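## Task

Move the red bin, and no other bin, to the edge of the bench closest to the arms. Then set the hook down flat on the bench next to that bin, with its handle sticking out past that same edge. All other objects must finish resting on whatever supports them now. Anything that stays in place only because a robot is holding it does not count. At the end, release everything and move the arms away.

## Robot and tools

Setup: three identical i2rt Big YAM arms named arm1, arm2 and arm3. Each has six joints, a two-finger gripper and a wrist camera (arm1_cam_wrist, arm2_cam_wrist, arm3_cam_wrist). Two fixed cameras, room_a and room_b, watch the room. The hand reaches roughly 1.0 m from the joint 1 axis. With joints 1 and 6 at 0 and the hand level and pointing forward, the wrist camera sits on top of the hand looking toward the fingertips. Loose objects may occasionally get a small push from outside.

Frame: one shared scene frame, origin on the floor, +z up. The "hand" point lies midway between the fingertips; the hand's z axis runs along the fingers and its y axis is the direction in which the fingers open and close. Foot poses are not printed anywhere.

Joints (all absolute targets, radians; tolerance for done in brackets):
- joint1_rad -2.879 to 2.879 (0.045): rotates the arm about its foot, positive counter-clockwise seen from above; 0 means the arm extends the way its foot faces.
- joint2_rad 0 to 3.141 (0.14): shoulder; 0 has the upper arm roughly level pointing backward, increasing lifts it up and over to the front.
- joint3_rad 0 to 3.019 (0.09): elbow; 0 is folded, larger opens it.
- joint4_rad -1.692 to 1.57 (0.055): hand pitch, positive tips the fingers up.
- joint5_rad -1.57 to 1.57 (0.03): sideways hand swing, positive toward the arm's right.
- joint6_rad -2.094 to 2.094 (0.035): hand roll, positive clockwise viewed from behind the hand.
- gripper_m 0 to 0.093 (0.003): fingertip separation in metres, an absolute width. Grip force tops out near 50 to 62 N per pad, lower on some units.
Joints move at different speeds, so the path between two postures can bow outward.

Tools:
- execute_actions(actions, cameras). actions is a list holding zero or one action. The action is an object keyed by robot name; each robot takes {"joints": {...}} mapping joint names to absolute targets (not offsets), so each arm gets its own set and any subset of joints may be given. All named motions begin together and may finish at different times; an action lasts at most 15 s. Example: {"arm1": {"joints": {"gripper_m": 0.05}}, "arm2": {"joints": {"joint1_rad": 0.3}}}. Any unknown key or out-of-range number rejects the whole call and nothing moves. An empty list just reports state and images. cameras: list of names from arm1_cam_wrist, arm2_cam_wrist, arm3_cam_wrist, room_a, room_b, all; omitted, null or ["all"] gives every camera, [] gives none.
- wait(seconds): 0 to 10 s, commands nothing, returns what an empty action would.
- zoom_image(camera, region): region is [x0, y0, x1, y1] in pixels of that camera's latest full image, origin top-left, at most 504 by 504.
- finished_scene(scene): integer number of the current scene (1 or 2); closes it for good after the last command has been held, and its result tells whether the goal was met and gives the next task.

Reading results: the "pictures" line lists camera order for the returned images. joint_positions gives measured joints. Joint torques are raw drive outputs per arm joint, with unit-specific offset and scale plus noise; nonzero even without contact. joint_status per joint for the last accepted action: "off_target" (resting short, possibly still pushing), "contact_stop" or "time_out" (after which the joint keeps its current spot, except that a timed-out joint may keep a target up to 0.375, 0.375, 0.113, 0.225, 0.075, 0.3 rad away for joints 1-6 and keep pushing), "not_followed" (a safety check withheld that arm's joint targets; a "joint command not followed" line with a "cause:" explains it, and the arm may retry those targets on later actions; the gripper part still executes), and "limit_stop_at_motor_heat". on_its_own lists uncommanded behaviour; its "held at" value is the target held, not the position. MOTOR HOT appears from 85 °C; at 100 °C an OVER-TEMPERATURE FAULT drops that whole arm until it cools; afterwards resend targets. A stop reported in one call cancels later motion, wait and finished_scene calls in that same reply.

Cameras: wrist cameras are fisheye 504x504; room cameras are 896x504 pinhole with radial distortion. Calibration is given per camera as K, D and T_world_to_cam (scene frame to camera, metres); actual poses may differ by a couple of degrees and millimetres, and wrist camera poses inherit joint-reading errors.

Cautions: the arms do not stop on contact and keep pushing, sometimes hard; to relieve a push, command a joint to its reported position. Targets very close to the current position may produce no motion. Omitted joints may still be driving toward earlier targets. A loaded joint sags. Sustained pushing or holding heats motors, even while you think; the robot holds the last command during thinking. Never let two arms press hard together or collide; the inter-arm check ignores fingers, gripper housings and wrist cameras and can react late, and no line reports arm-to-arm contact. Do not drop, slam or knock objects, and never push anything off the work area or onto the floor, which ends the scene. Finish with grippers open and arms withdrawn so nothing relies on a robot.

Each tool is called after ">>>" by a JSON object that holds its "api" and its "payload".

## Session

>>> {"api": "execute_actions", "payload": {"actions": []}}

Scene clock: 0.00 s.
Joint torques (N m, as the arm reports them, + toward a larger angle): no reading
arm1.joint_positions: joint1_rad=+0.008 joint2_rad=+0.333 joint3_rad=+1.675 joint4_rad=-1.367 joint5_rad=+0.241 joint6_rad=-0.635 gripper_m=+0.094
arm1.joint_status: not commanded
arm1.hand: x=-0.8781 y=+0.0163 z=+1.4095 quat_wxyz=(-0.650, +0.603, -0.385, -0.255) (m; scene frame)
arm2.joint_positions: joint1_rad=+0.325 joint2_rad=+0.299 joint3_rad=+1.557 joint4_rad=-1.261 joint5_rad=-0.275 joint6_rad=+0.444 gripper_m=+0.094
arm2.joint_status: not commanded
arm2.hand: x=-0.0633 y=+0.0242 z=+1.3868 quat_wxyz=(-0.156, +0.552, -0.445, -0.687) (m; scene frame)
arm3.joint_positions: joint1_rad=-0.282 joint2_rad=+0.490 joint3_rad=+1.590 joint4_rad=-1.297 joint5_rad=+0.036 joint6_rad=+0.393 gripper_m=+0.094
arm3.joint_status: not commanded
arm3.hand: x=+0.9853 y=+0.1182 z=+1.4229 quat_wxyz=(-0.456, +0.295, -0.714, -0.441) (m; scene frame)
pictures: arm1_cam_wrist, arm2_cam_wrist, arm3_cam_wrist, room_a, room_b
Images, in order (width x height): arm1_cam_wrist 504x504, arm2_cam_wrist 504x504, arm3_cam_wrist 504x504, room_a 896x504, room_b 896x504.

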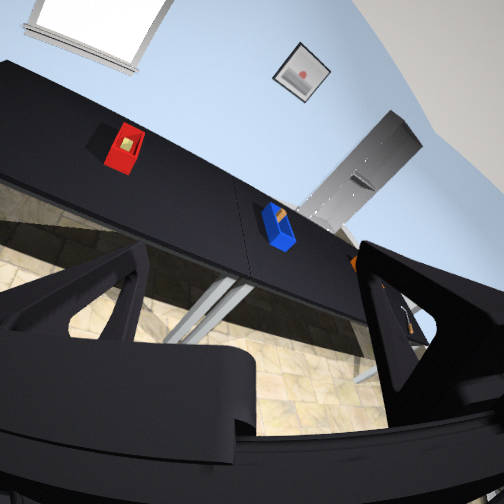

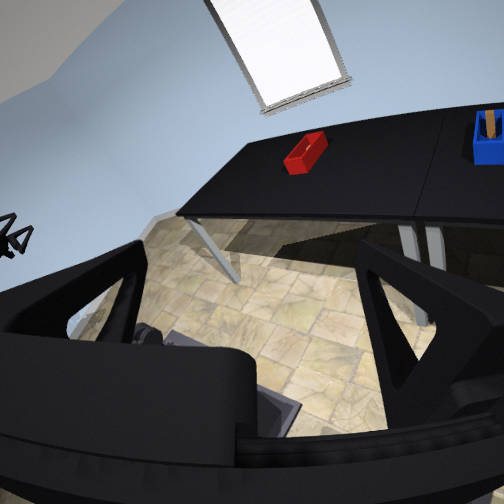

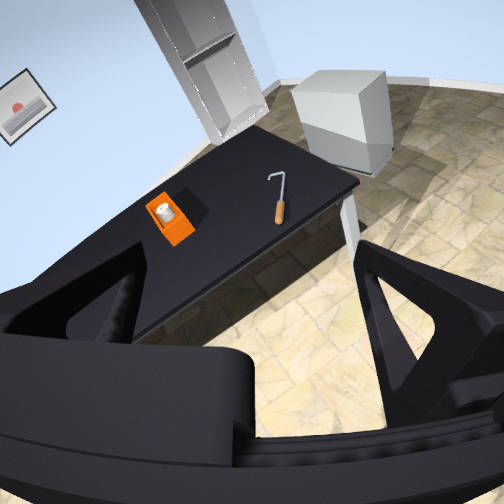

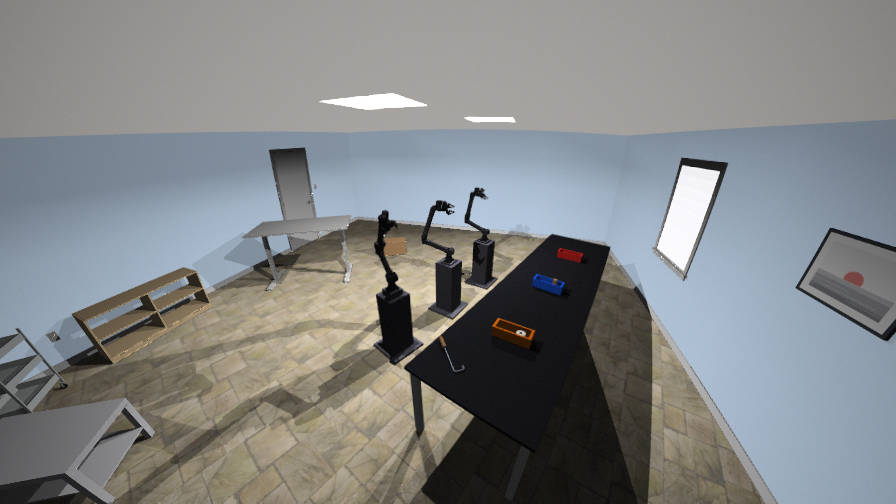

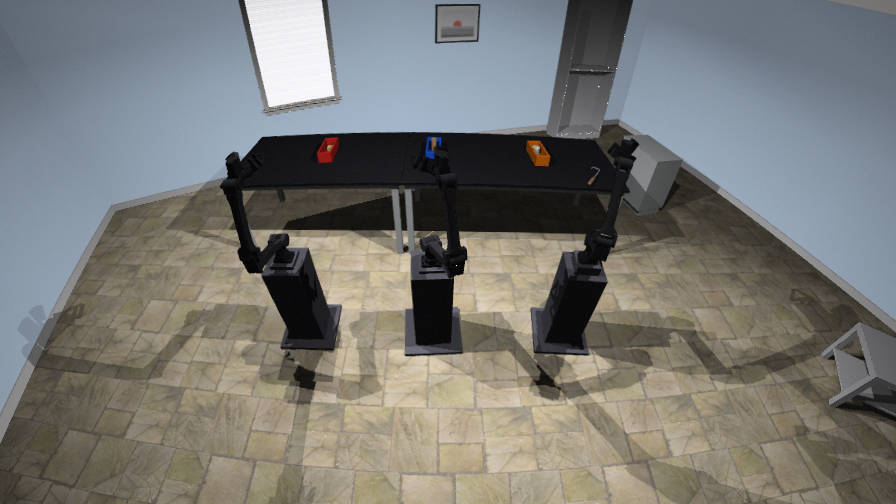

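>>> {"api": "zoom_image", "payload": {"camera": "room_b", "region": [200, 110, 700, 290]}}

>>> {"api": "zoom_image", "payload": {"camera": "arm3_cam_wrist", "region": [120, 120, 380, 260]}}

>>> {"api": "execute_actions", "payload": {"actions": [{"arm1":{"joints":{"joint1_rad":0,"joint2_rad":1.2,"joint3_rad":1.2,"joint4_rad":-0.5,"joint5_rad":0,"joint6_rad":0}},"arm2":{"joints":{"joint1_rad":0,"joint2_rad":1.6,"joint3_rad":1.6,"joint4_rad":-0.5,"joint5_rad":0,"joint6_rad":0}},"arm3":{"joints":{"joint1_rad":0,"joint2_rad":1.0,"joint3_rad":1.6,"joint4_rad":-1.2,"joint5_rad":0,"joint6_rad":0}}}]}}

Region (200, 110, 700, 290) of room_b's 896x504 image, scaled by 1.008, with more detail than that image has; it fills the top 181 rows of this view, and the rest is white.

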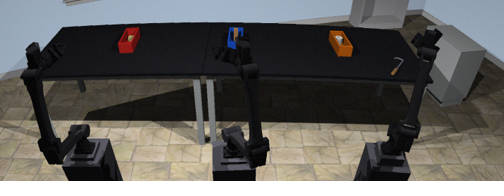

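Region (120, 120, 380, 260) of arm3_cam_wrist's 504x504 image, scaled by 1.938, with more detail than that image has; it fills the top 271 rows of this view, and the rest is white.

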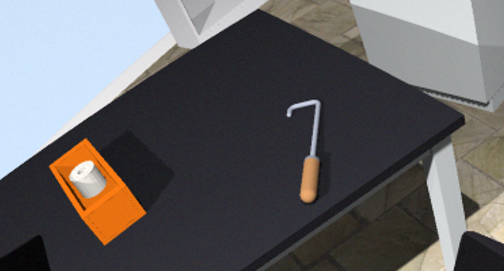

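Scene clock: 7.13 s.
Joint torques (N m, as the arm reports them, + toward a larger angle): arm1=[ 0.82 -9.63 10.33  2.81 -0.21  0.29] | arm2=[ -1.82 -19.1   13.88   2.22   0.22  -0.06] | arm3=[-0.78 -3.86 11.01  2.95 -0.21 -0.23]
arm1.joint_positions: joint1_rad=+0.008 joint2_rad=+1.216 joint3_rad=+1.161 joint4_rad=-0.519 joint5_rad=+0.004 joint6_rad=-0.015 gripper_m=+0.094
arm1.joint_status: all done
arm1.hand: x=-0.9470 y=+0.5431 z=+1.0827 quat_wxyz=(-0.331, +0.637, -0.604, -0.347) (m; scene frame)
arm2.joint_positions: joint1_rad=+0.007 joint2_rad=+1.611 joint3_rad=+1.580 joint4_rad=-0.515 joint5_rad=-0.004 joint6_rad=+0.016 gripper_m=+0.094
arm2.joint_status: all done
arm2.hand: x=-0.0618 y=+0.6999 z=+1.0777 quat_wxyz=(-0.324, +0.636, -0.599, -0.363) (m; scene frame)
arm3.joint_positions: joint1_rad=-0.008 joint2_rad=+0.997 joint3_rad=+1.565 joint4_rad=-1.211 joint5_rad=+0.004 joint6_rad=+0.016 gripper_m=+0.094
arm3.joint_status: all done
arm3.hand: x=+0.9708 y=+0.3856 z=+1.3052 quat_wxyz=(-0.333, +0.596, -0.667, -0.299) (m; scene frame)
pictures: arm1_cam_wrist, arm2_cam_wrist, arm3_cam_wrist, room_a, room_b
camera_calibration (this result's frames):
arm1_cam_wrist: T_world_to_cam=[[0.998229, 0.0589369, 0.0080361, 0.902618], [0.057908, -0.932024, -0.357741, 0.952558], [-0.0135943, 0.357572, -0.933786, 0.928219], [0, 0, 0, 1]] pos_world=[-0.943562, 0.502704, 1.20027]
arm2_cam_wrist: T_world_to_cam=[[0.996327, 0.0807947, -0.0283746, 0.0348941], [0.0644674, -0.925798, -0.37248, 1.05885], [-0.0563636, 0.369283, -0.927606, 0.855541], [0, 0, 0, 1]] pos_world=[-0.054806, 0.661528, 1.189]
arm3_cam_wrist: T_world_to_cam=[[0.994902, -0.100804, -0.00274804, -0.923089], [-0.0970704, -0.949958, -0.296911, 0.853003], [0.0273194, 0.295665, -0.954901, 1.22888], [0, 0, 0, 1]] pos_world=[0.967612, 0.353928, 1.42419]
Images, in order (width x height): arm1_cam_wrist 504x504, arm2_cam_wrist 504x504, arm3_cam_wrist 504x504, room_a 896x504, room_b 896x504.

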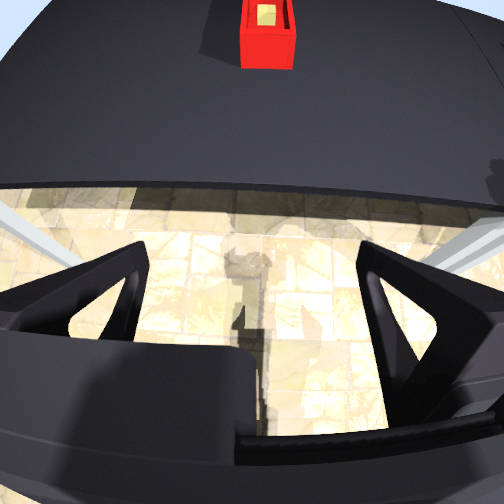

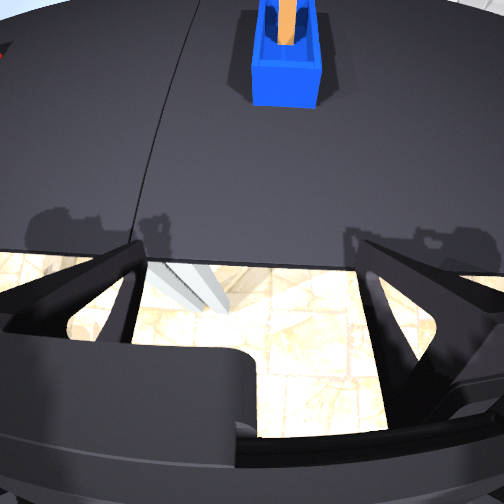

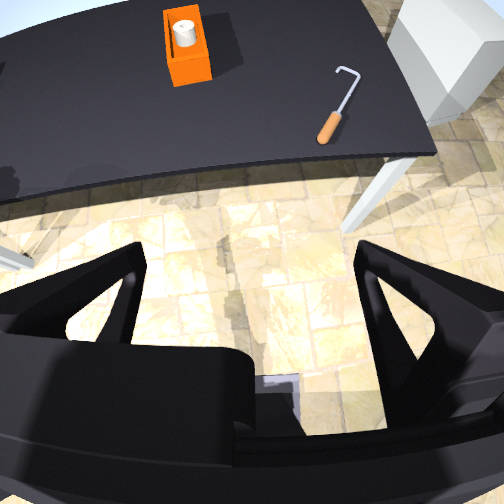

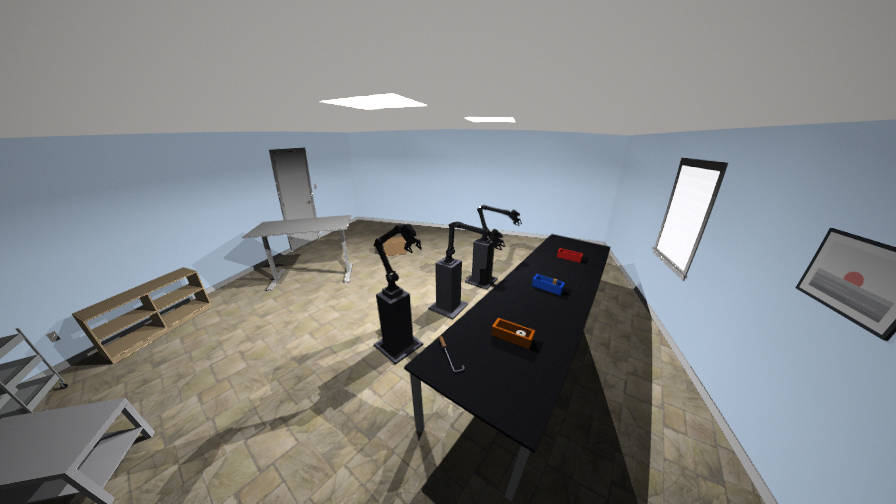

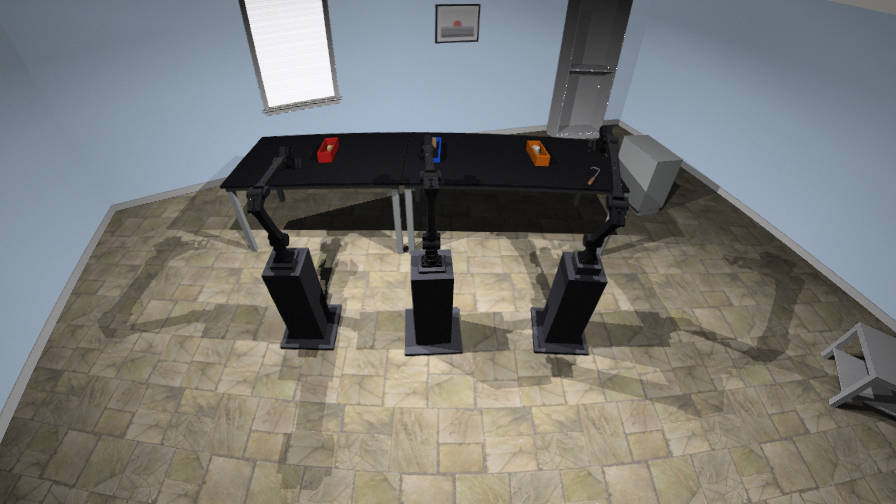

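>>> {"api": "execute_actions", "payload": {"actions": [{"arm1":{"joints":{"joint2_rad":1.2,"joint3_rad":1.2,"joint4_rad":0.3}},"arm2":{"joints":{"joint2_rad":1.6,"joint3_rad":2.2,"joint4_rad":-1.1}},"arm3":{"joints":{"joint1_rad":-0.3,"joint2_rad":2.0,"joint3_rad":2.6,"joint4_rad":-1.2}}}], "cameras": []}}

>>> {"api": "execute_actions", "payload": {"actions": [{"arm1":{"joints":{"joint2_rad":0.6,"joint3_rad":0.6}},"arm2":{"joints":{"joint1_rad":0.4}},"arm3":{"joints":{"joint2_rad":2.4,"joint3_rad":2.6,"joint4_rad":-1.2}}}], "cameras": ["arm3_cam_wrist","room_a"]}}

Scene clock: 21.43 s.
Joint torques (N m, as the arm reports them, + toward a larger angle): arm1=[ 0.8  -9.57 10.36  2.82 -0.21  0.29] | arm2=[ -1.32 -15.43  14.13   1.28   0.23  -0.07] | arm3=[ -1.54 -21.25  12.7    2.58  -0.13  -0.21]
arm1.joint_positions: joint1_rad=+0.008 joint2_rad=+1.216 joint3_rad=+1.161 joint4_rad=+0.280 joint5_rad=+0.004 joint6_rad=-0.014 gripper_m=+0.094
arm1.joint_status: all done
arm1.hand: x=-0.9463 y=+0.5757 z=+1.2712 quat_wxyz=(-0.543, +0.449, -0.430, -0.565) (m; scene frame)
arm2.joint_positions: joint1_rad=+0.007 joint2_rad=+1.595 joint3_rad=+2.162 joint4_rad=-1.095 joint5_rad=-0.004 joint6_rad=+0.016 gripper_m=+0.094
arm2.joint_status: all done
arm2.hand: x=-0.0557 y=+0.6388 z=+1.3001 quat_wxyz=(-0.330, +0.633, -0.596, -0.368) (m; scene frame)
arm3.joint_positions: joint1_rad=-0.302 joint2_rad=+2.027 joint3_rad=+2.545 joint4_rad=-1.205 joint5_rad=+0.002 joint6_rad=+0.015 gripper_m=+0.094
arm3.joint_status: all done
arm3.hand: x=+1.2271 y=+0.7081 z=+1.2374 quat_wxyz=(-0.357, +0.498, -0.754, -0.237) (m; scene frame)
pictures: none
No camera images: the call's "cameras" was empty. Leave "cameras" out to get every camera's image.

Scene clock: 23.23 s.
Joint torques (N m, as the arm reports them, + toward a larger angle): arm1=[ 0.71 -0.33  8.33  2.6  -0.22  0.29] | arm2=[ -1.8  -15.76  14.2    1.31   0.05  -0.05] | arm3=[ -1.62 -25.31  12.42   2.01  -0.13  -0.21]
arm1.joint_positions: joint1_rad=+0.008 joint2_rad=+0.599 joint3_rad=+0.592 joint4_rad=+0.285 joint5_rad=+0.004 joint6_rad=-0.014 gripper_m=+0.094
arm1.joint_status: all done
arm1.hand: x=-0.9375 y=+0.3670 z=+1.1919 quat_wxyz=(-0.554, +0.433, -0.416, -0.576) (m; scene frame)
arm2.joint_positions: joint1_rad=+0.404 joint2_rad=+1.595 joint3_rad=+2.162 joint4_rad=-1.095 joint5_rad=-0.001 joint6_rad=+0.014 gripper_m=+0.094
arm2.joint_status: all done
arm2.hand: x=-0.2957 y=+0.5710 z=+1.3020 quat_wxyz=(-0.252, +0.737, -0.460, -0.427) (m; scene frame)
arm3.joint_positions: joint1_rad=-0.302 joint2_rad=+2.423 joint3_rad=+2.553 joint4_rad=-1.204 joint5_rad=+0.002 joint6_rad=+0.015 gripper_m=+0.094
arm3.joint_status: all done
arm3.hand: x=+1.2588 y=+0.7781 z=+0.9259 quat_wxyz=(-0.207, +0.534, -0.809, -0.135) (m; scene frame)
pictures: arm3_cam_wrist, room_a
camera_calibration (this result's frames):
arm3_cam_wrist: T_world_to_cam=[[0.922191, -0.386728, -0.00232042, -0.857492], [-0.383337, -0.914866, 0.12678, 1.08201], [-0.0511522, -0.116026, -0.991928, 1.19615], [0, 0, 0, 1]] pos_world=[1.26673, 0.797058, 1.04733]
Images, in order (width x height): arm3_cam_wrist 504x504, room_a 896x504.

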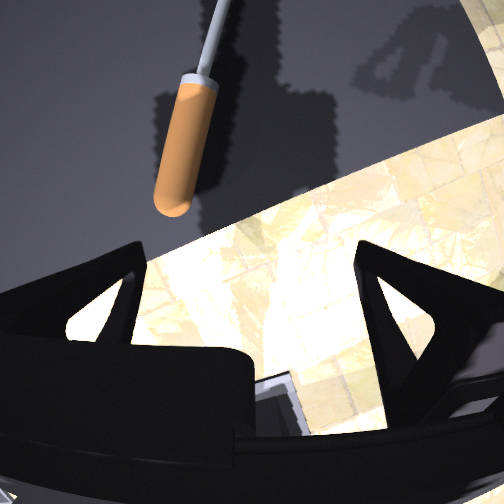

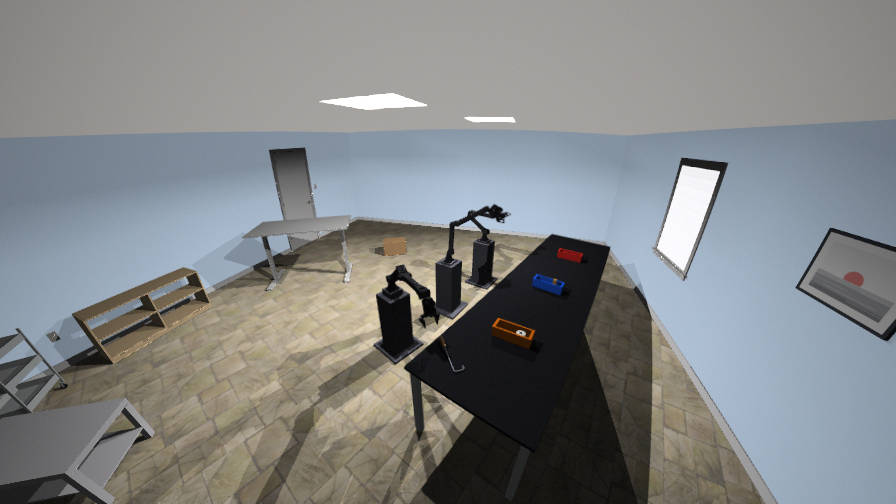

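>>> {"api": "execute_actions", "payload": {"actions": [{"arm1":{"joints":{"joint1_rad":-1.0}},"arm2":{"joints":{"joint1_rad":-1.643,"joint2_rad":0.5,"joint3_rad":1.0,"joint4_rad":-1.2}},"arm3":{"joints":{"joint1_rad":-0.232,"joint2_rad":2.6,"joint3_rad":2.7,"joint4_rad":-0.78}}}], "cameras": ["arm3_cam_wrist","room_a"]}}

Scene clock: 48.07 s.
Joint torques (N m, as the arm reports them, + toward a larger angle): arm1=[ 0.94 -0.49  8.38  2.64 -0.08  0.28] | arm2=[-2.07 -0.24 11.3   1.43  0.   -0.06] | arm3=[ -2.44 -27.29  12.64   2.95  -0.13  -0.23]
arm1.joint_positions: joint1_rad=-0.996 joint2_rad=+0.599 joint3_rad=+0.592 joint4_rad=+0.285 joint5_rad=+0.000 joint6_rad=-0.014 gripper_m=+0.094
arm1.joint_status: all done
arm1.hand: x=-0.6221 y=+0.2119 z=+1.1876 quat_wxyz=(-0.759, +0.183, -0.577, -0.238) (m; scene frame)
arm2.joint_positions: joint1_rad=-1.637 joint2_rad=+0.512 joint3_rad=+0.993 joint4_rad=-1.199 joint5_rad=+0.002 joint6_rad=+0.014 gripper_m=+0.094
arm2.joint_status: all done
arm2.hand: x=+0.2410 y=+0.0053 z=+1.1060 quat_wxyz=(-0.411, -0.003, -0.911, +0.001) (m; scene frame)
arm3.joint_positions: joint1_rad=-0.224 joint2_rad=+2.623 joint3_rad=+2.658 joint4_rad=-0.796 joint5_rad=+0.002 joint6_rad=+0.015 gripper_m=+0.094
arm3.joint_status: all done
arm3.hand: x=+1.2274 y=+0.8929 z=+0.8662 quat_wxyz=(-0.320, +0.536, -0.746, -0.231) (m; scene frame)
pictures: arm3_cam_wrist, room_a
camera_calibration (this result's frames):
arm3_cam_wrist: T_world_to_cam=[[0.950559, -0.310526, -0.00327539, -0.886247], [-0.30578, -0.934085, -0.184347, 1.37403], [0.0541851, 0.176234, -0.982856, 0.750553], [0, 0, 0, 1]] pos_world=[1.22191, 0.875988, 0.988081]
Images, in order (width x height): arm3_cam_wrist 504x504, room_a 896x504.

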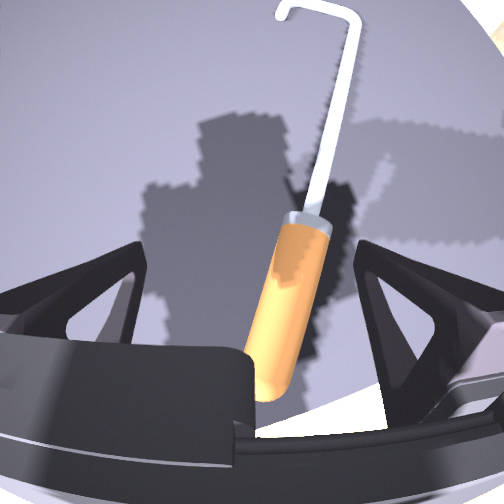

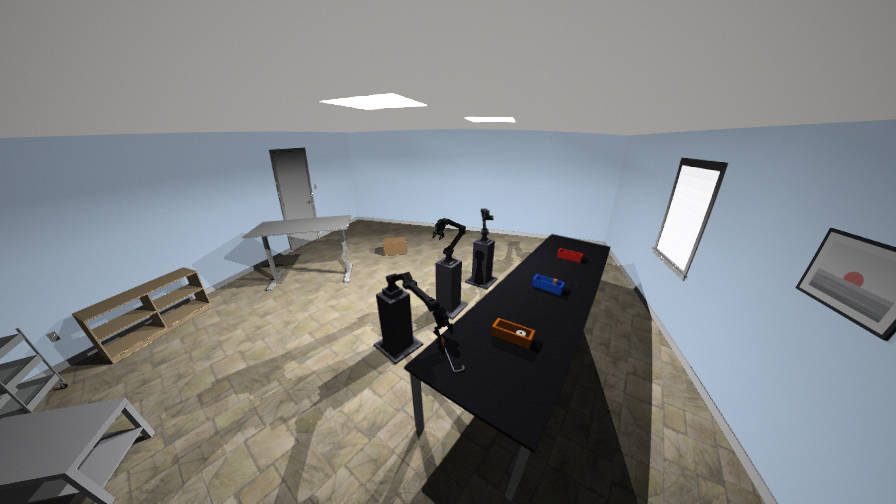

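>>> {"api": "execute_actions", "payload": {"actions": [{"arm3":{"joints":{"joint1_rad":-0.258,"joint2_rad":2.565,"joint3_rad":2.47,"joint4_rad":-0.63}}}], "cameras": ["arm3_cam_wrist","room_a"]}}

>>> {"api": "zoom_image", "payload": {"camera": "room_a", "region": [390, 290, 510, 390]}}

Scene clock: 55.57 s.
Joint torques (N m, as the arm reports them, + toward a larger angle): arm1=[ 0.94 -0.59  8.39  2.64 -0.07  0.28] | arm2=[-1.99  0.05 11.23  1.36 -0.05 -0.05] | arm3=[ -1.44 -26.98  10.94   2.77  -0.13  -0.22]
arm1.joint_positions: joint1_rad=-0.996 joint2_rad=+0.599 joint3_rad=+0.592 joint4_rad=+0.285 joint5_rad=+0.000 joint6_rad=-0.014 gripper_m=+0.094
arm1.joint_status: not commanded
arm1.hand: x=-0.6221 y=+0.2119 z=+1.1876 quat_wxyz=(-0.759, +0.183, -0.577, -0.238) (m; scene frame)
arm2.joint_positions: joint1_rad=-1.637 joint2_rad=+0.512 joint3_rad=+0.993 joint4_rad=-1.199 joint5_rad=+0.002 joint6_rad=+0.014 gripper_m=+0.094
arm2.joint_status: not commanded
arm2.hand: x=+0.2410 y=+0.0053 z=+1.1060 quat_wxyz=(-0.411, -0.003, -0.911, +0.001) (m; scene frame)
arm3.joint_positions: joint1_rad=-0.257 joint2_rad=+2.586 joint3_rad=+2.451 joint4_rad=-0.644 joint5_rad=+0.002 joint6_rad=+0.015 gripper_m=+0.094
arm3.joint_status: all done
arm3.hand: x=+1.2536 y=+0.8721 z=+0.8126 quat_wxyz=(-0.318, +0.525, -0.758, -0.221) (m; scene frame)
pictures: arm3_cam_wrist, room_a
camera_calibration (this result's frames):
arm3_cam_wrist: T_world_to_cam=[[0.939662, -0.342088, -0.00330854, -0.876642], [-0.337785, -0.926227, -0.167348, 1.37211], [0.0541831, 0.158368, -0.985892, 0.718132], [0, 0, 0, 1]] pos_world=[1.24832, 0.857272, 0.934721]
Images, in order (width x height): arm3_cam_wrist 504x504, room_a 896x504.

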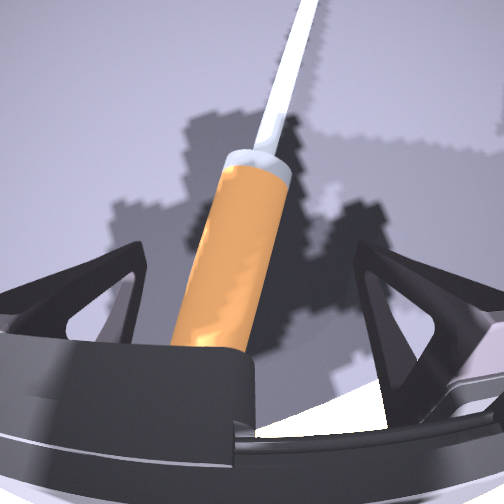

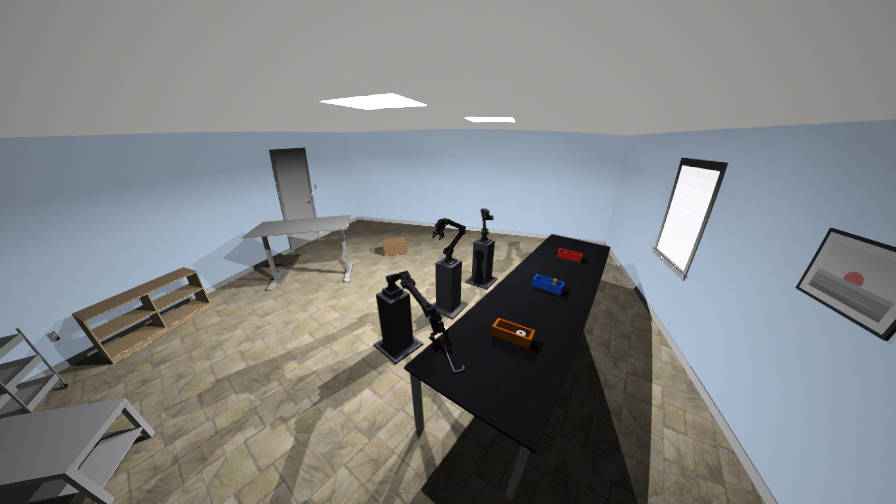

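Region (390, 290, 510, 390) of room_a's 896x504 image, scaled by 4.200, with more detail than that image has.

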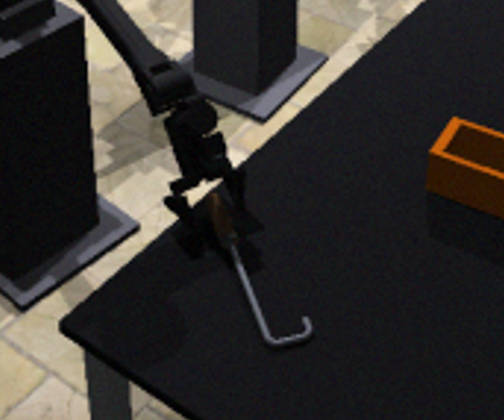

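>>> {"api": "execute_actions", "payload": {"actions": [{"arm3":{"joints":{"joint1_rad":-0.24,"joint2_rad":2.605}}}], "cameras": []}}

>>> {"api": "execute_actions", "payload": {"actions": [{"arm3":{"joints":{"gripper_m":0.0}}}], "cameras": ["arm3_cam_wrist"]}}

Scene clock: 60.83 s.
Joint torques (N m, as the arm reports them, + toward a larger angle): arm1=[ 0.87 -0.45  8.39  2.61 -0.08  0.29] | arm2=[-1.99  0.   11.41  1.33  0.   -0.05] | arm3=[ -1.29 -23.92  10.93   2.89  -0.13  -0.21]
arm1.joint_positions: joint1_rad=-0.996 joint2_rad=+0.599 joint3_rad=+0.592 joint4_rad=+0.285 joint5_rad=+0.000 joint6_rad=-0.014 gripper_m=+0.094
arm1.joint_status: not commanded
arm1.hand: x=-0.6221 y=+0.2119 z=+1.1876 quat_wxyz=(-0.759, +0.183, -0.577, -0.238) (m; scene frame)
arm2.joint_positions: joint1_rad=-1.637 joint2_rad=+0.512 joint3_rad=+0.993 joint4_rad=-1.199 joint5_rad=+0.002 joint6_rad=+0.014 gripper_m=+0.094
arm2.joint_status: not commanded
arm2.hand: x=+0.2410 y=+0.0053 z=+1.1060 quat_wxyz=(-0.411, -0.003, -0.911, +0.001) (m; scene frame)
arm3.joint_positions: joint1_rad=-0.249 joint2_rad=+2.586 joint3_rad=+2.451 joint4_rad=-0.644 joint5_rad=+0.002 joint6_rad=+0.015 gripper_m=+0.094
arm3.joint_status: all done
arm3.hand: x=+1.2462 y=+0.8747 z=+0.8125 quat_wxyz=(-0.317, +0.528, -0.756, -0.222) (m; scene frame)
pictures: none
No camera images: the call's "cameras" was empty. Leave "cameras" out to get every camera's image.

Scene clock: 61.57 s.
Joint torques (N m, as the arm reports them, + toward a larger angle): arm1=[ 0.89 -0.47  8.36  2.6  -0.07  0.28] | arm2=[-1.97  0.07 11.27  1.35 -0.02 -0.04] | arm3=[ -0.91 -24.38  10.87   2.69  -0.07  -0.14]
arm1.joint_positions: joint1_rad=-0.996 joint2_rad=+0.599 joint3_rad=+0.592 joint4_rad=+0.285 joint5_rad=+0.000 joint6_rad=-0.014 gripper_m=+0.094
arm1.joint_status: not commanded
arm1.hand: x=-0.6221 y=+0.2119 z=+1.1876 quat_wxyz=(-0.759, +0.183, -0.577, -0.238) (m; scene frame)
arm2.joint_positions: joint1_rad=-1.637 joint2_rad=+0.512 joint3_rad=+0.993 joint4_rad=-1.199 joint5_rad=+0.002 joint6_rad=+0.014 gripper_m=+0.094
arm2.joint_status: not commanded
arm2.hand: x=+0.2410 y=+0.0053 z=+1.1060 quat_wxyz=(-0.411, -0.003, -0.911, +0.001) (m; scene frame)
arm3.joint_positions: joint1_rad=-0.248 joint2_rad=+2.586 joint3_rad=+2.451 joint4_rad=-0.642 joint5_rad=+0.000 joint6_rad=+0.008 gripper_m=+0.028
arm3.joint_status: gripper_m off_target (ended at +0.028, target +0.000)
arm3.hand: x=+1.2454 y=+0.8753 z=+0.8125 quat_wxyz=(-0.317, +0.531, -0.753, -0.222) (m; scene frame)
pictures: arm3_cam_wrist
camera_calibration (this result's frames):
arm3_cam_wrist: T_world_to_cam=[[0.944804, -0.327636, 0.0002788, -0.889739], [-0.322894, -0.931275, -0.168718, 1.35932], [0.0555378, 0.159316, -0.985664, 0.715274], [0, 0, 0, 1]] pos_world=[1.23982, 0.86044, 0.934611]
Images, in order (width x height): arm3_cam_wrist 504x504.

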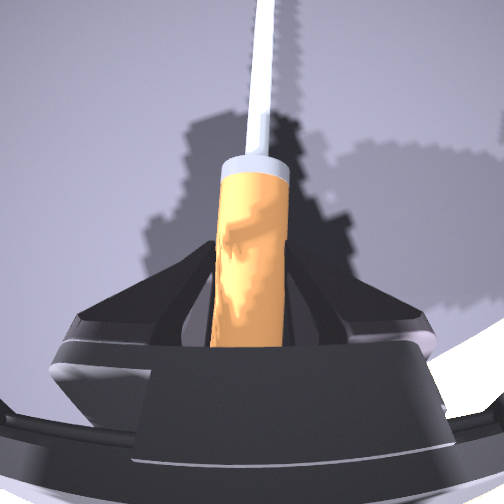

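>>> {"api": "execute_actions", "payload": {"actions": [{"arm3":{"joints":{"joint2_rad":2.2,"joint3_rad":2.2,"joint4_rad":-0.78}}}], "cameras": []}}

>>> {"api": "execute_actions", "payload": {"actions": [{"arm3":{"joints":{"joint1_rad":1.666,"joint2_rad":1.385,"joint3_rad":1.27,"joint4_rad":-0.64}},"arm2":{"joints":{"joint2_rad":0.3,"joint3_rad":1.0}}}], "cameras": ["arm3_cam_wrist","arm2_cam_wrist","room_b"]}}

Scene clock: 67.93 s.
Joint torques (N m, as the arm reports them, + toward a larger angle): arm1=[ 0.89 -0.55  8.36  2.62 -0.08  0.28] | arm2=[-1.41  0.01 11.25  1.4  -0.01 -0.04] | arm3=[ -1.   -24.96  11.45   2.58  -0.05  -0.16]
arm1.joint_positions: joint1_rad=-0.996 joint2_rad=+0.599 joint3_rad=+0.592 joint4_rad=+0.285 joint5_rad=+0.000 joint6_rad=-0.014 gripper_m=+0.094
arm1.joint_status: not commanded
arm1.hand: x=-0.6221 y=+0.2119 z=+1.1876 quat_wxyz=(-0.759, +0.183, -0.577, -0.238) (m; scene frame)
arm2.joint_positions: joint1_rad=-1.637 joint2_rad=+0.512 joint3_rad=+0.993 joint4_rad=-1.199 joint5_rad=+0.002 joint6_rad=+0.014 gripper_m=+0.094
arm2.joint_status: not commanded
arm2.hand: x=+0.2410 y=+0.0053 z=+1.1060 quat_wxyz=(-0.411, -0.003, -0.911, +0.001) (m; scene frame)
arm3.joint_positions: joint1_rad=-0.248 joint2_rad=+2.233 joint3_rad=+2.173 joint4_rad=-0.790 joint5_rad=+0.000 joint6_rad=+0.008 gripper_m=+0.000
arm3.joint_status: all done
arm3.on_its_own: gripper_m moved -0.028 to your old target +0.000
arm3.hand: x=+1.2173 y=+0.7988 z=+0.9430 quat_wxyz=(-0.290, +0.539, -0.764, -0.203) (m; scene frame)
pictures: none
No camera images: the call's "cameras" was empty. Leave "cameras" out to get every camera's image.

Scene clock: 69.87 s.
Joint torques (N m, as the arm reports them, + toward a larger angle): arm1=[ 0.89 -0.56  8.38  2.6  -0.07  0.28] | arm2=[-1.81  5.8  10.32  1.52 -0.02 -0.02] | arm3=[ -1.86 -12.12  10.4    2.31   0.01  -0.14]
arm1.joint_positions: joint1_rad=-0.996 joint2_rad=+0.599 joint3_rad=+0.592 joint4_rad=+0.285 joint5_rad=+0.000 joint6_rad=-0.014 gripper_m=+0.094
arm1.joint_status: not commanded
arm1.hand: x=-0.6221 y=+0.2119 z=+1.1876 quat_wxyz=(-0.759, +0.183, -0.577, -0.238) (m; scene frame)
arm2.joint_positions: joint1_rad=-1.637 joint2_rad=+0.288 joint3_rad=+0.993 joint4_rad=-1.199 joint5_rad=+0.002 joint6_rad=+0.014 gripper_m=+0.094
arm2.joint_status: all done
arm2.hand: x=+0.1778 y=+0.0055 z=+1.1503 quat_wxyz=(-0.511, -0.003, -0.860, +0.000) (m; scene frame)
arm3.joint_positions: joint1_rad=+1.669 joint2_rad=+1.393 joint3_rad=+1.258 joint4_rad=-0.643 joint5_rad=-0.002 joint6_rad=+0.008 gripper_m=+0.000
arm3.joint_status: all done
arm3.hand: x=+0.3582 y=-0.0091 z=+1.0479 quat_wxyz=(+0.004, +0.924, +0.000, -0.382) (m; scene frame)
pictures: arm2_cam_wrist, arm3_cam_wrist, room_b
camera_calibration (this result's frames):
arm2_cam_wrist: T_world_to_cam=[[0.00469195, -0.999953, -0.00850914, 0.0137482], [-0.905963, -0.00064836, -0.423357, 0.653529], [0.423332, 0.00969534, -0.905923, 1.08451], [0, 0, 0, 1]] pos_world=[0.132902, 0.00365662, 1.25927]
arm3_cam_wrist: T_world_to_cam=[[-0.0129225, 0.999865, -0.0101349, 0.0246698], [0.987515, 0.0111702, -0.157127, -0.184025], [-0.156993, -0.0120389, -0.987526, 1.21398], [0, 0, 0, 1]] pos_world=[0.372632, -0.00799593, 1.17017]
Images, in order (width x height): arm2_cam_wrist 504x504, arm3_cam_wrist 504x504, room_b 896x504.

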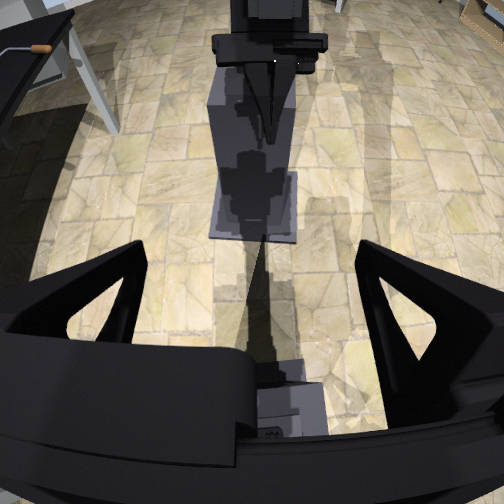

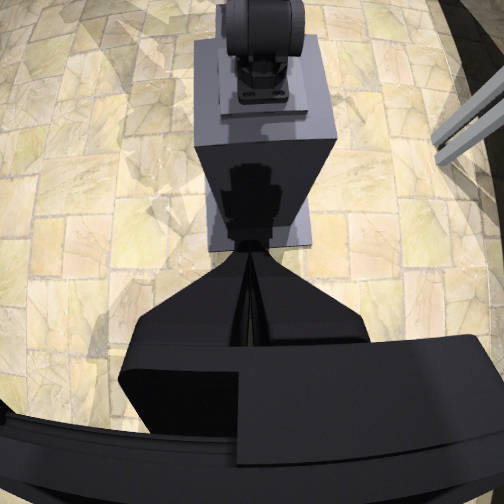

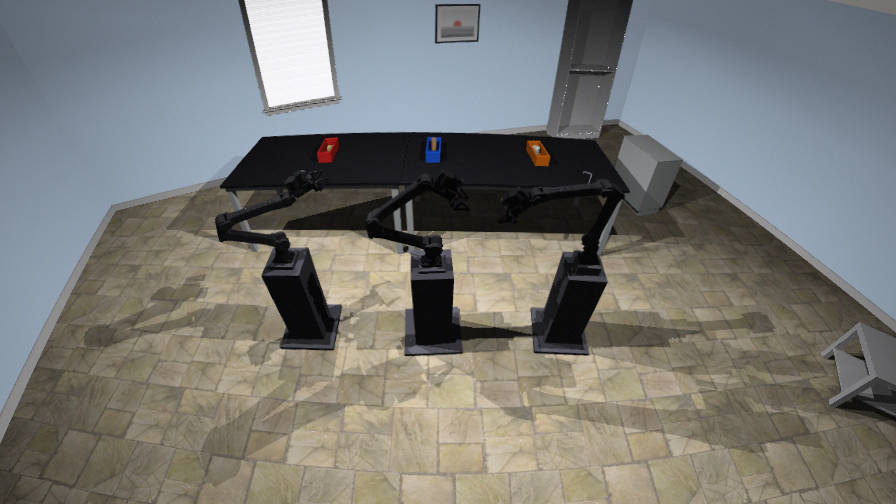

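>>> {"api": "execute_actions", "payload": {"actions": [{"arm3":{"joints":{"joint1_rad":-0.248,"joint2_rad":2.45,"joint3_rad":2.47,"joint4_rad":-0.63,"gripper_m":0.093}}}], "cameras": []}}

>>> {"api": "execute_actions", "payload": {"actions": [{"arm3":{"joints":{"joint2_rad":2.6}}}], "cameras": ["arm3_cam_wrist"]}}

Scene clock: 75.77 s.
Joint torques (N m, as the arm reports them, + toward a larger angle): arm1=[ 0.87 -0.52  8.36  2.61 -0.07  0.28] | arm2=[-1.7   5.31 10.33  1.63 -0.02 -0.03] | arm3=[ -2.58 -27.27  13.65   2.3   -0.2   -0.13]
arm1.joint_positions: joint1_rad=-0.996 joint2_rad=+0.599 joint3_rad=+0.592 joint4_rad=+0.285 joint5_rad=+0.000 joint6_rad=-0.014 gripper_m=+0.094
arm1.joint_status: not commanded
arm1.hand: x=-0.6221 y=+0.2119 z=+1.1876 quat_wxyz=(-0.759, +0.183, -0.577, -0.238) (m; scene frame)
arm2.joint_positions: joint1_rad=-1.637 joint2_rad=+0.288 joint3_rad=+0.993 joint4_rad=-1.199 joint5_rad=+0.002 joint6_rad=+0.014 gripper_m=+0.094
arm2.joint_status: not commanded
arm2.hand: x=+0.1778 y=+0.0055 z=+1.1503 quat_wxyz=(-0.511, -0.003, -0.860, +0.000) (m; scene frame)
arm3.joint_positions: joint1_rad=-0.241 joint2_rad=+2.481 joint3_rad=+2.413 joint4_rad=-0.630 joint5_rad=+0.003 joint6_rad=+0.008 gripper_m=+0.093
arm3.joint_status: all done
arm3.hand: x=+1.2385 y=+0.8764 z=+0.8888 quat_wxyz=(-0.347, +0.524, -0.739, -0.243) (m; scene frame)
pictures: none
No camera images: the call's "cameras" was empty. Leave "cameras" out to get every camera's image.

Scene clock: 76.97 s.
Joint torques (N m, as the arm reports them, + toward a larger angle): arm1=[ 0.93 -0.57  8.4   2.61 -0.07  0.28] | arm2=[-1.76  5.95 10.38  1.54  0.   -0.01] | arm3=[ -2.55 -25.18  11.98   2.05  -0.07  -0.16]
arm1.joint_positions: joint1_rad=-0.996 joint2_rad=+0.599 joint3_rad=+0.592 joint4_rad=+0.285 joint5_rad=+0.000 joint6_rad=-0.014 gripper_m=+0.094
arm1.joint_status: not commanded
arm1.hand: x=-0.6221 y=+0.2119 z=+1.1876 quat_wxyz=(-0.759, +0.183, -0.577, -0.238) (m; scene frame)
arm2.joint_positions: joint1_rad=-1.637 joint2_rad=+0.288 joint3_rad=+0.993 joint4_rad=-1.199 joint5_rad=+0.002 joint6_rad=+0.014 gripper_m=+0.094
arm2.joint_status: not commanded
arm2.hand: x=+0.1778 y=+0.0055 z=+1.1503 quat_wxyz=(-0.511, -0.003, -0.860, +0.000) (m; scene frame)
arm3.joint_positions: joint1_rad=-0.242 joint2_rad=+2.596 joint3_rad=+2.434 joint4_rad=-0.625 joint5_rad=+0.001 joint6_rad=+0.011 gripper_m=+0.093
arm3.joint_status: all done
arm3.hand: x=+1.2397 y=+0.8755 z=+0.7968 quat_wxyz=(-0.313, +0.533, -0.754, -0.221) (m; scene frame)
pictures: arm3_cam_wrist
camera_calibration (this result's frames):
arm3_cam_wrist: T_world_to_cam=[[0.945714, -0.324998, -0.00136946, -0.886494], [-0.321054, -0.933568, -0.159292, 1.34723], [0.050491, 0.151084, -0.987231, 0.714863], [0, 0, 0, 1]] pos_world=[1.23481, 0.861619, 0.919123]
Images, in order (width x height): arm3_cam_wrist 504x504.

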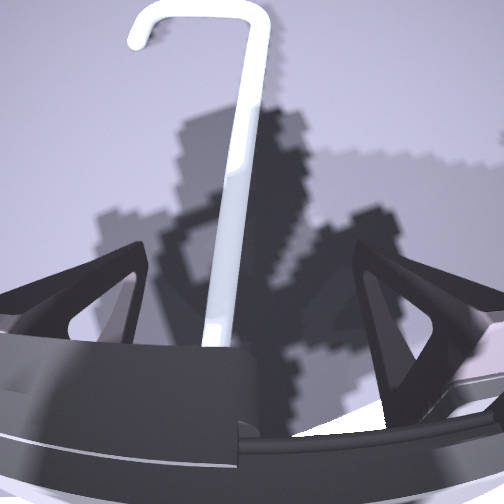

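>>> {"api": "execute_actions", "payload": {"actions": [{"arm3":{"joints":{"joint2_rad":2.3,"joint4_rad":-1.2}}}], "cameras": ["arm3_cam_wrist","room_a"]}}

>>> {"api": "zoom_image", "payload": {"camera": "room_a", "region": [390, 290, 510, 390]}}

Scene clock: 81.73 s.
Joint torques (N m, as the arm reports them, + toward a larger angle): arm1=[ 0.92 -0.53  8.37  2.61 -0.07  0.28] | arm2=[-1.52  5.41 10.3   1.54 -0.01 -0.04] | arm3=[ -2.16 -22.42  10.72   1.76  -0.09  -0.19]
arm1.joint_positions: joint1_rad=-0.996 joint2_rad=+0.599 joint3_rad=+0.592 joint4_rad=+0.285 joint5_rad=+0.000 joint6_rad=-0.014 gripper_m=+0.094
arm1.joint_status: not commanded
arm1.hand: x=-0.6221 y=+0.2119 z=+1.1876 quat_wxyz=(-0.759, +0.183, -0.577, -0.238) (m; scene frame)
arm2.joint_positions: joint1_rad=-1.637 joint2_rad=+0.288 joint3_rad=+0.993 joint4_rad=-1.199 joint5_rad=+0.002 joint6_rad=+0.014 gripper_m=+0.094
arm2.joint_status: not commanded
arm2.hand: x=+0.1778 y=+0.0055 z=+1.1503 quat_wxyz=(-0.511, -0.003, -0.860, +0.000) (m; scene frame)
arm3.joint_positions: joint1_rad=-0.242 joint2_rad=+2.296 joint3_rad=+2.449 joint4_rad=-1.196 joint5_rad=+0.001 joint6_rad=+0.011 gripper_m=+0.093
arm3.joint_status: all done
arm3.hand: x=+1.2036 y=+0.7752 z=+0.9779 quat_wxyz=(-0.215, +0.557, -0.788, -0.150) (m; scene frame)
pictures: arm3_cam_wrist, room_a
camera_calibration (this result's frames):
arm3_cam_wrist: T_world_to_cam=[[0.944897, -0.327364, -0.00126709, -0.881918], [-0.32573, -0.940554, 0.0962201, 1.03198], [-0.0326907, -0.0905054, -0.995359, 1.20591], [0, 0, 0, 1]] pos_world=[1.20889, 0.791068, 1.0999]
Images, in order (width x height): arm3_cam_wrist 504x504, room_a 896x504.

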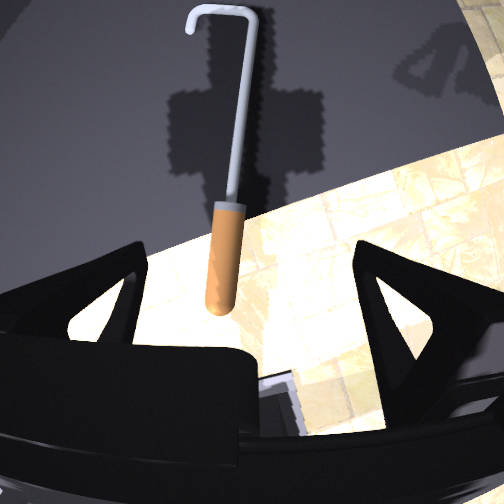

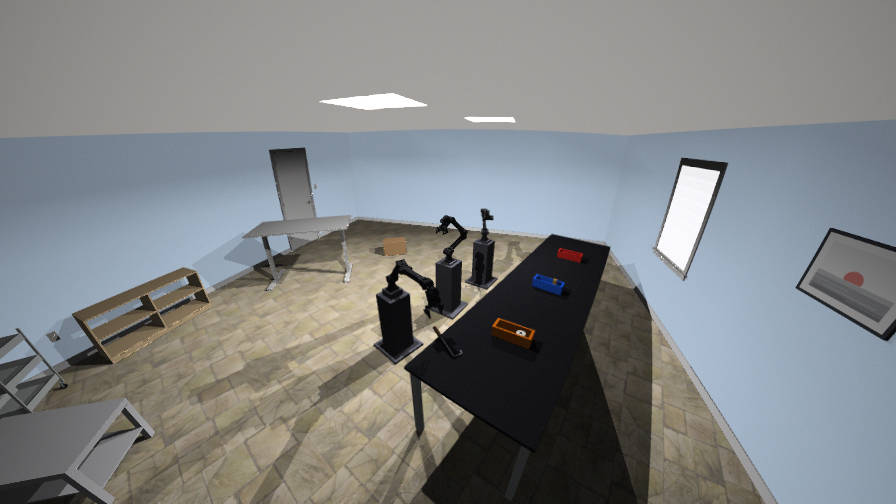

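Region (390, 290, 510, 390) of room_a's 896x504 image, scaled by 4.200, with more detail than that image has.

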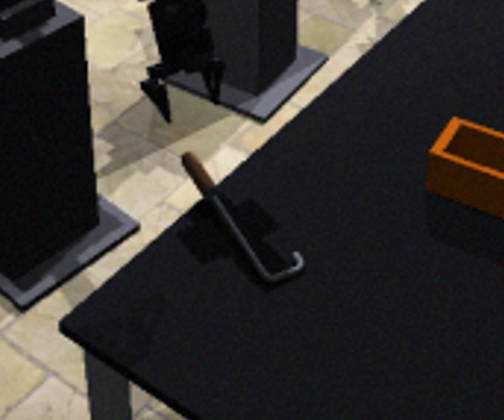

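>>> {"api": "execute_actions", "payload": {"actions": [{"arm3":{"joints":{"joint1_rad":-0.2,"joint3_rad":1.89,"joint4_rad":-0.57}}}], "cameras": ["arm3_cam_wrist"]}}

Scene clock: 88.27 s.
Joint torques (N m, as the arm reports them, + toward a larger angle): arm1=[ 0.98 -0.52  8.37  2.6  -0.07  0.28] | arm2=[-1.52  5.58 10.35  1.63 -0.01 -0.03] | arm3=[ -2.08 -22.54   9.41   2.54  -0.11  -0.18]
arm1.joint_positions: joint1_rad=-0.996 joint2_rad=+0.599 joint3_rad=+0.592 joint4_rad=+0.285 joint5_rad=+0.000 joint6_rad=-0.014 gripper_m=+0.094
arm1.joint_status: not commanded
arm1.hand: x=-0.6221 y=+0.2119 z=+1.1876 quat_wxyz=(-0.759, +0.183, -0.577, -0.238) (m; scene frame)
arm2.joint_positions: joint1_rad=-1.637 joint2_rad=+0.288 joint3_rad=+0.993 joint4_rad=-1.199 joint5_rad=+0.002 joint6_rad=+0.014 gripper_m=+0.094
arm2.joint_status: not commanded
arm2.hand: x=+0.1778 y=+0.0055 z=+1.1503 quat_wxyz=(-0.511, -0.003, -0.860, +0.000) (m; scene frame)
arm3.joint_positions: joint1_rad=-0.198 joint2_rad=+2.310 joint3_rad=+1.879 joint4_rad=-0.586 joint5_rad=+0.001 joint6_rad=+0.011 gripper_m=+0.093
arm3.joint_status: all done
arm3.hand: x=+1.1651 y=+0.7651 z=+0.7590 quat_wxyz=(-0.222, +0.572, -0.773, -0.162) (m; scene frame)
pictures: arm3_cam_wrist
camera_calibration (this result's frames):
arm3_cam_wrist: T_world_to_cam=[[0.958308, -0.285733, -0.00122732, -0.896644], [-0.284943, -0.955959, 0.0703568, 1.01499], [-0.0212766, -0.0670738, -0.997521, 0.956333], [0, 0, 0, 1]] pos_world=[1.16882, 0.778233, 0.881451]
Images, in order (width x height): arm3_cam_wrist 504x504.

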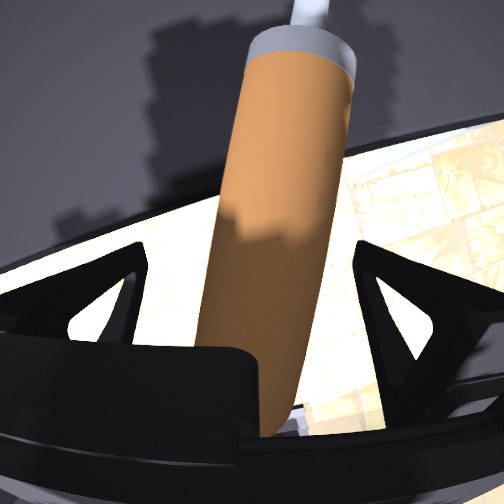

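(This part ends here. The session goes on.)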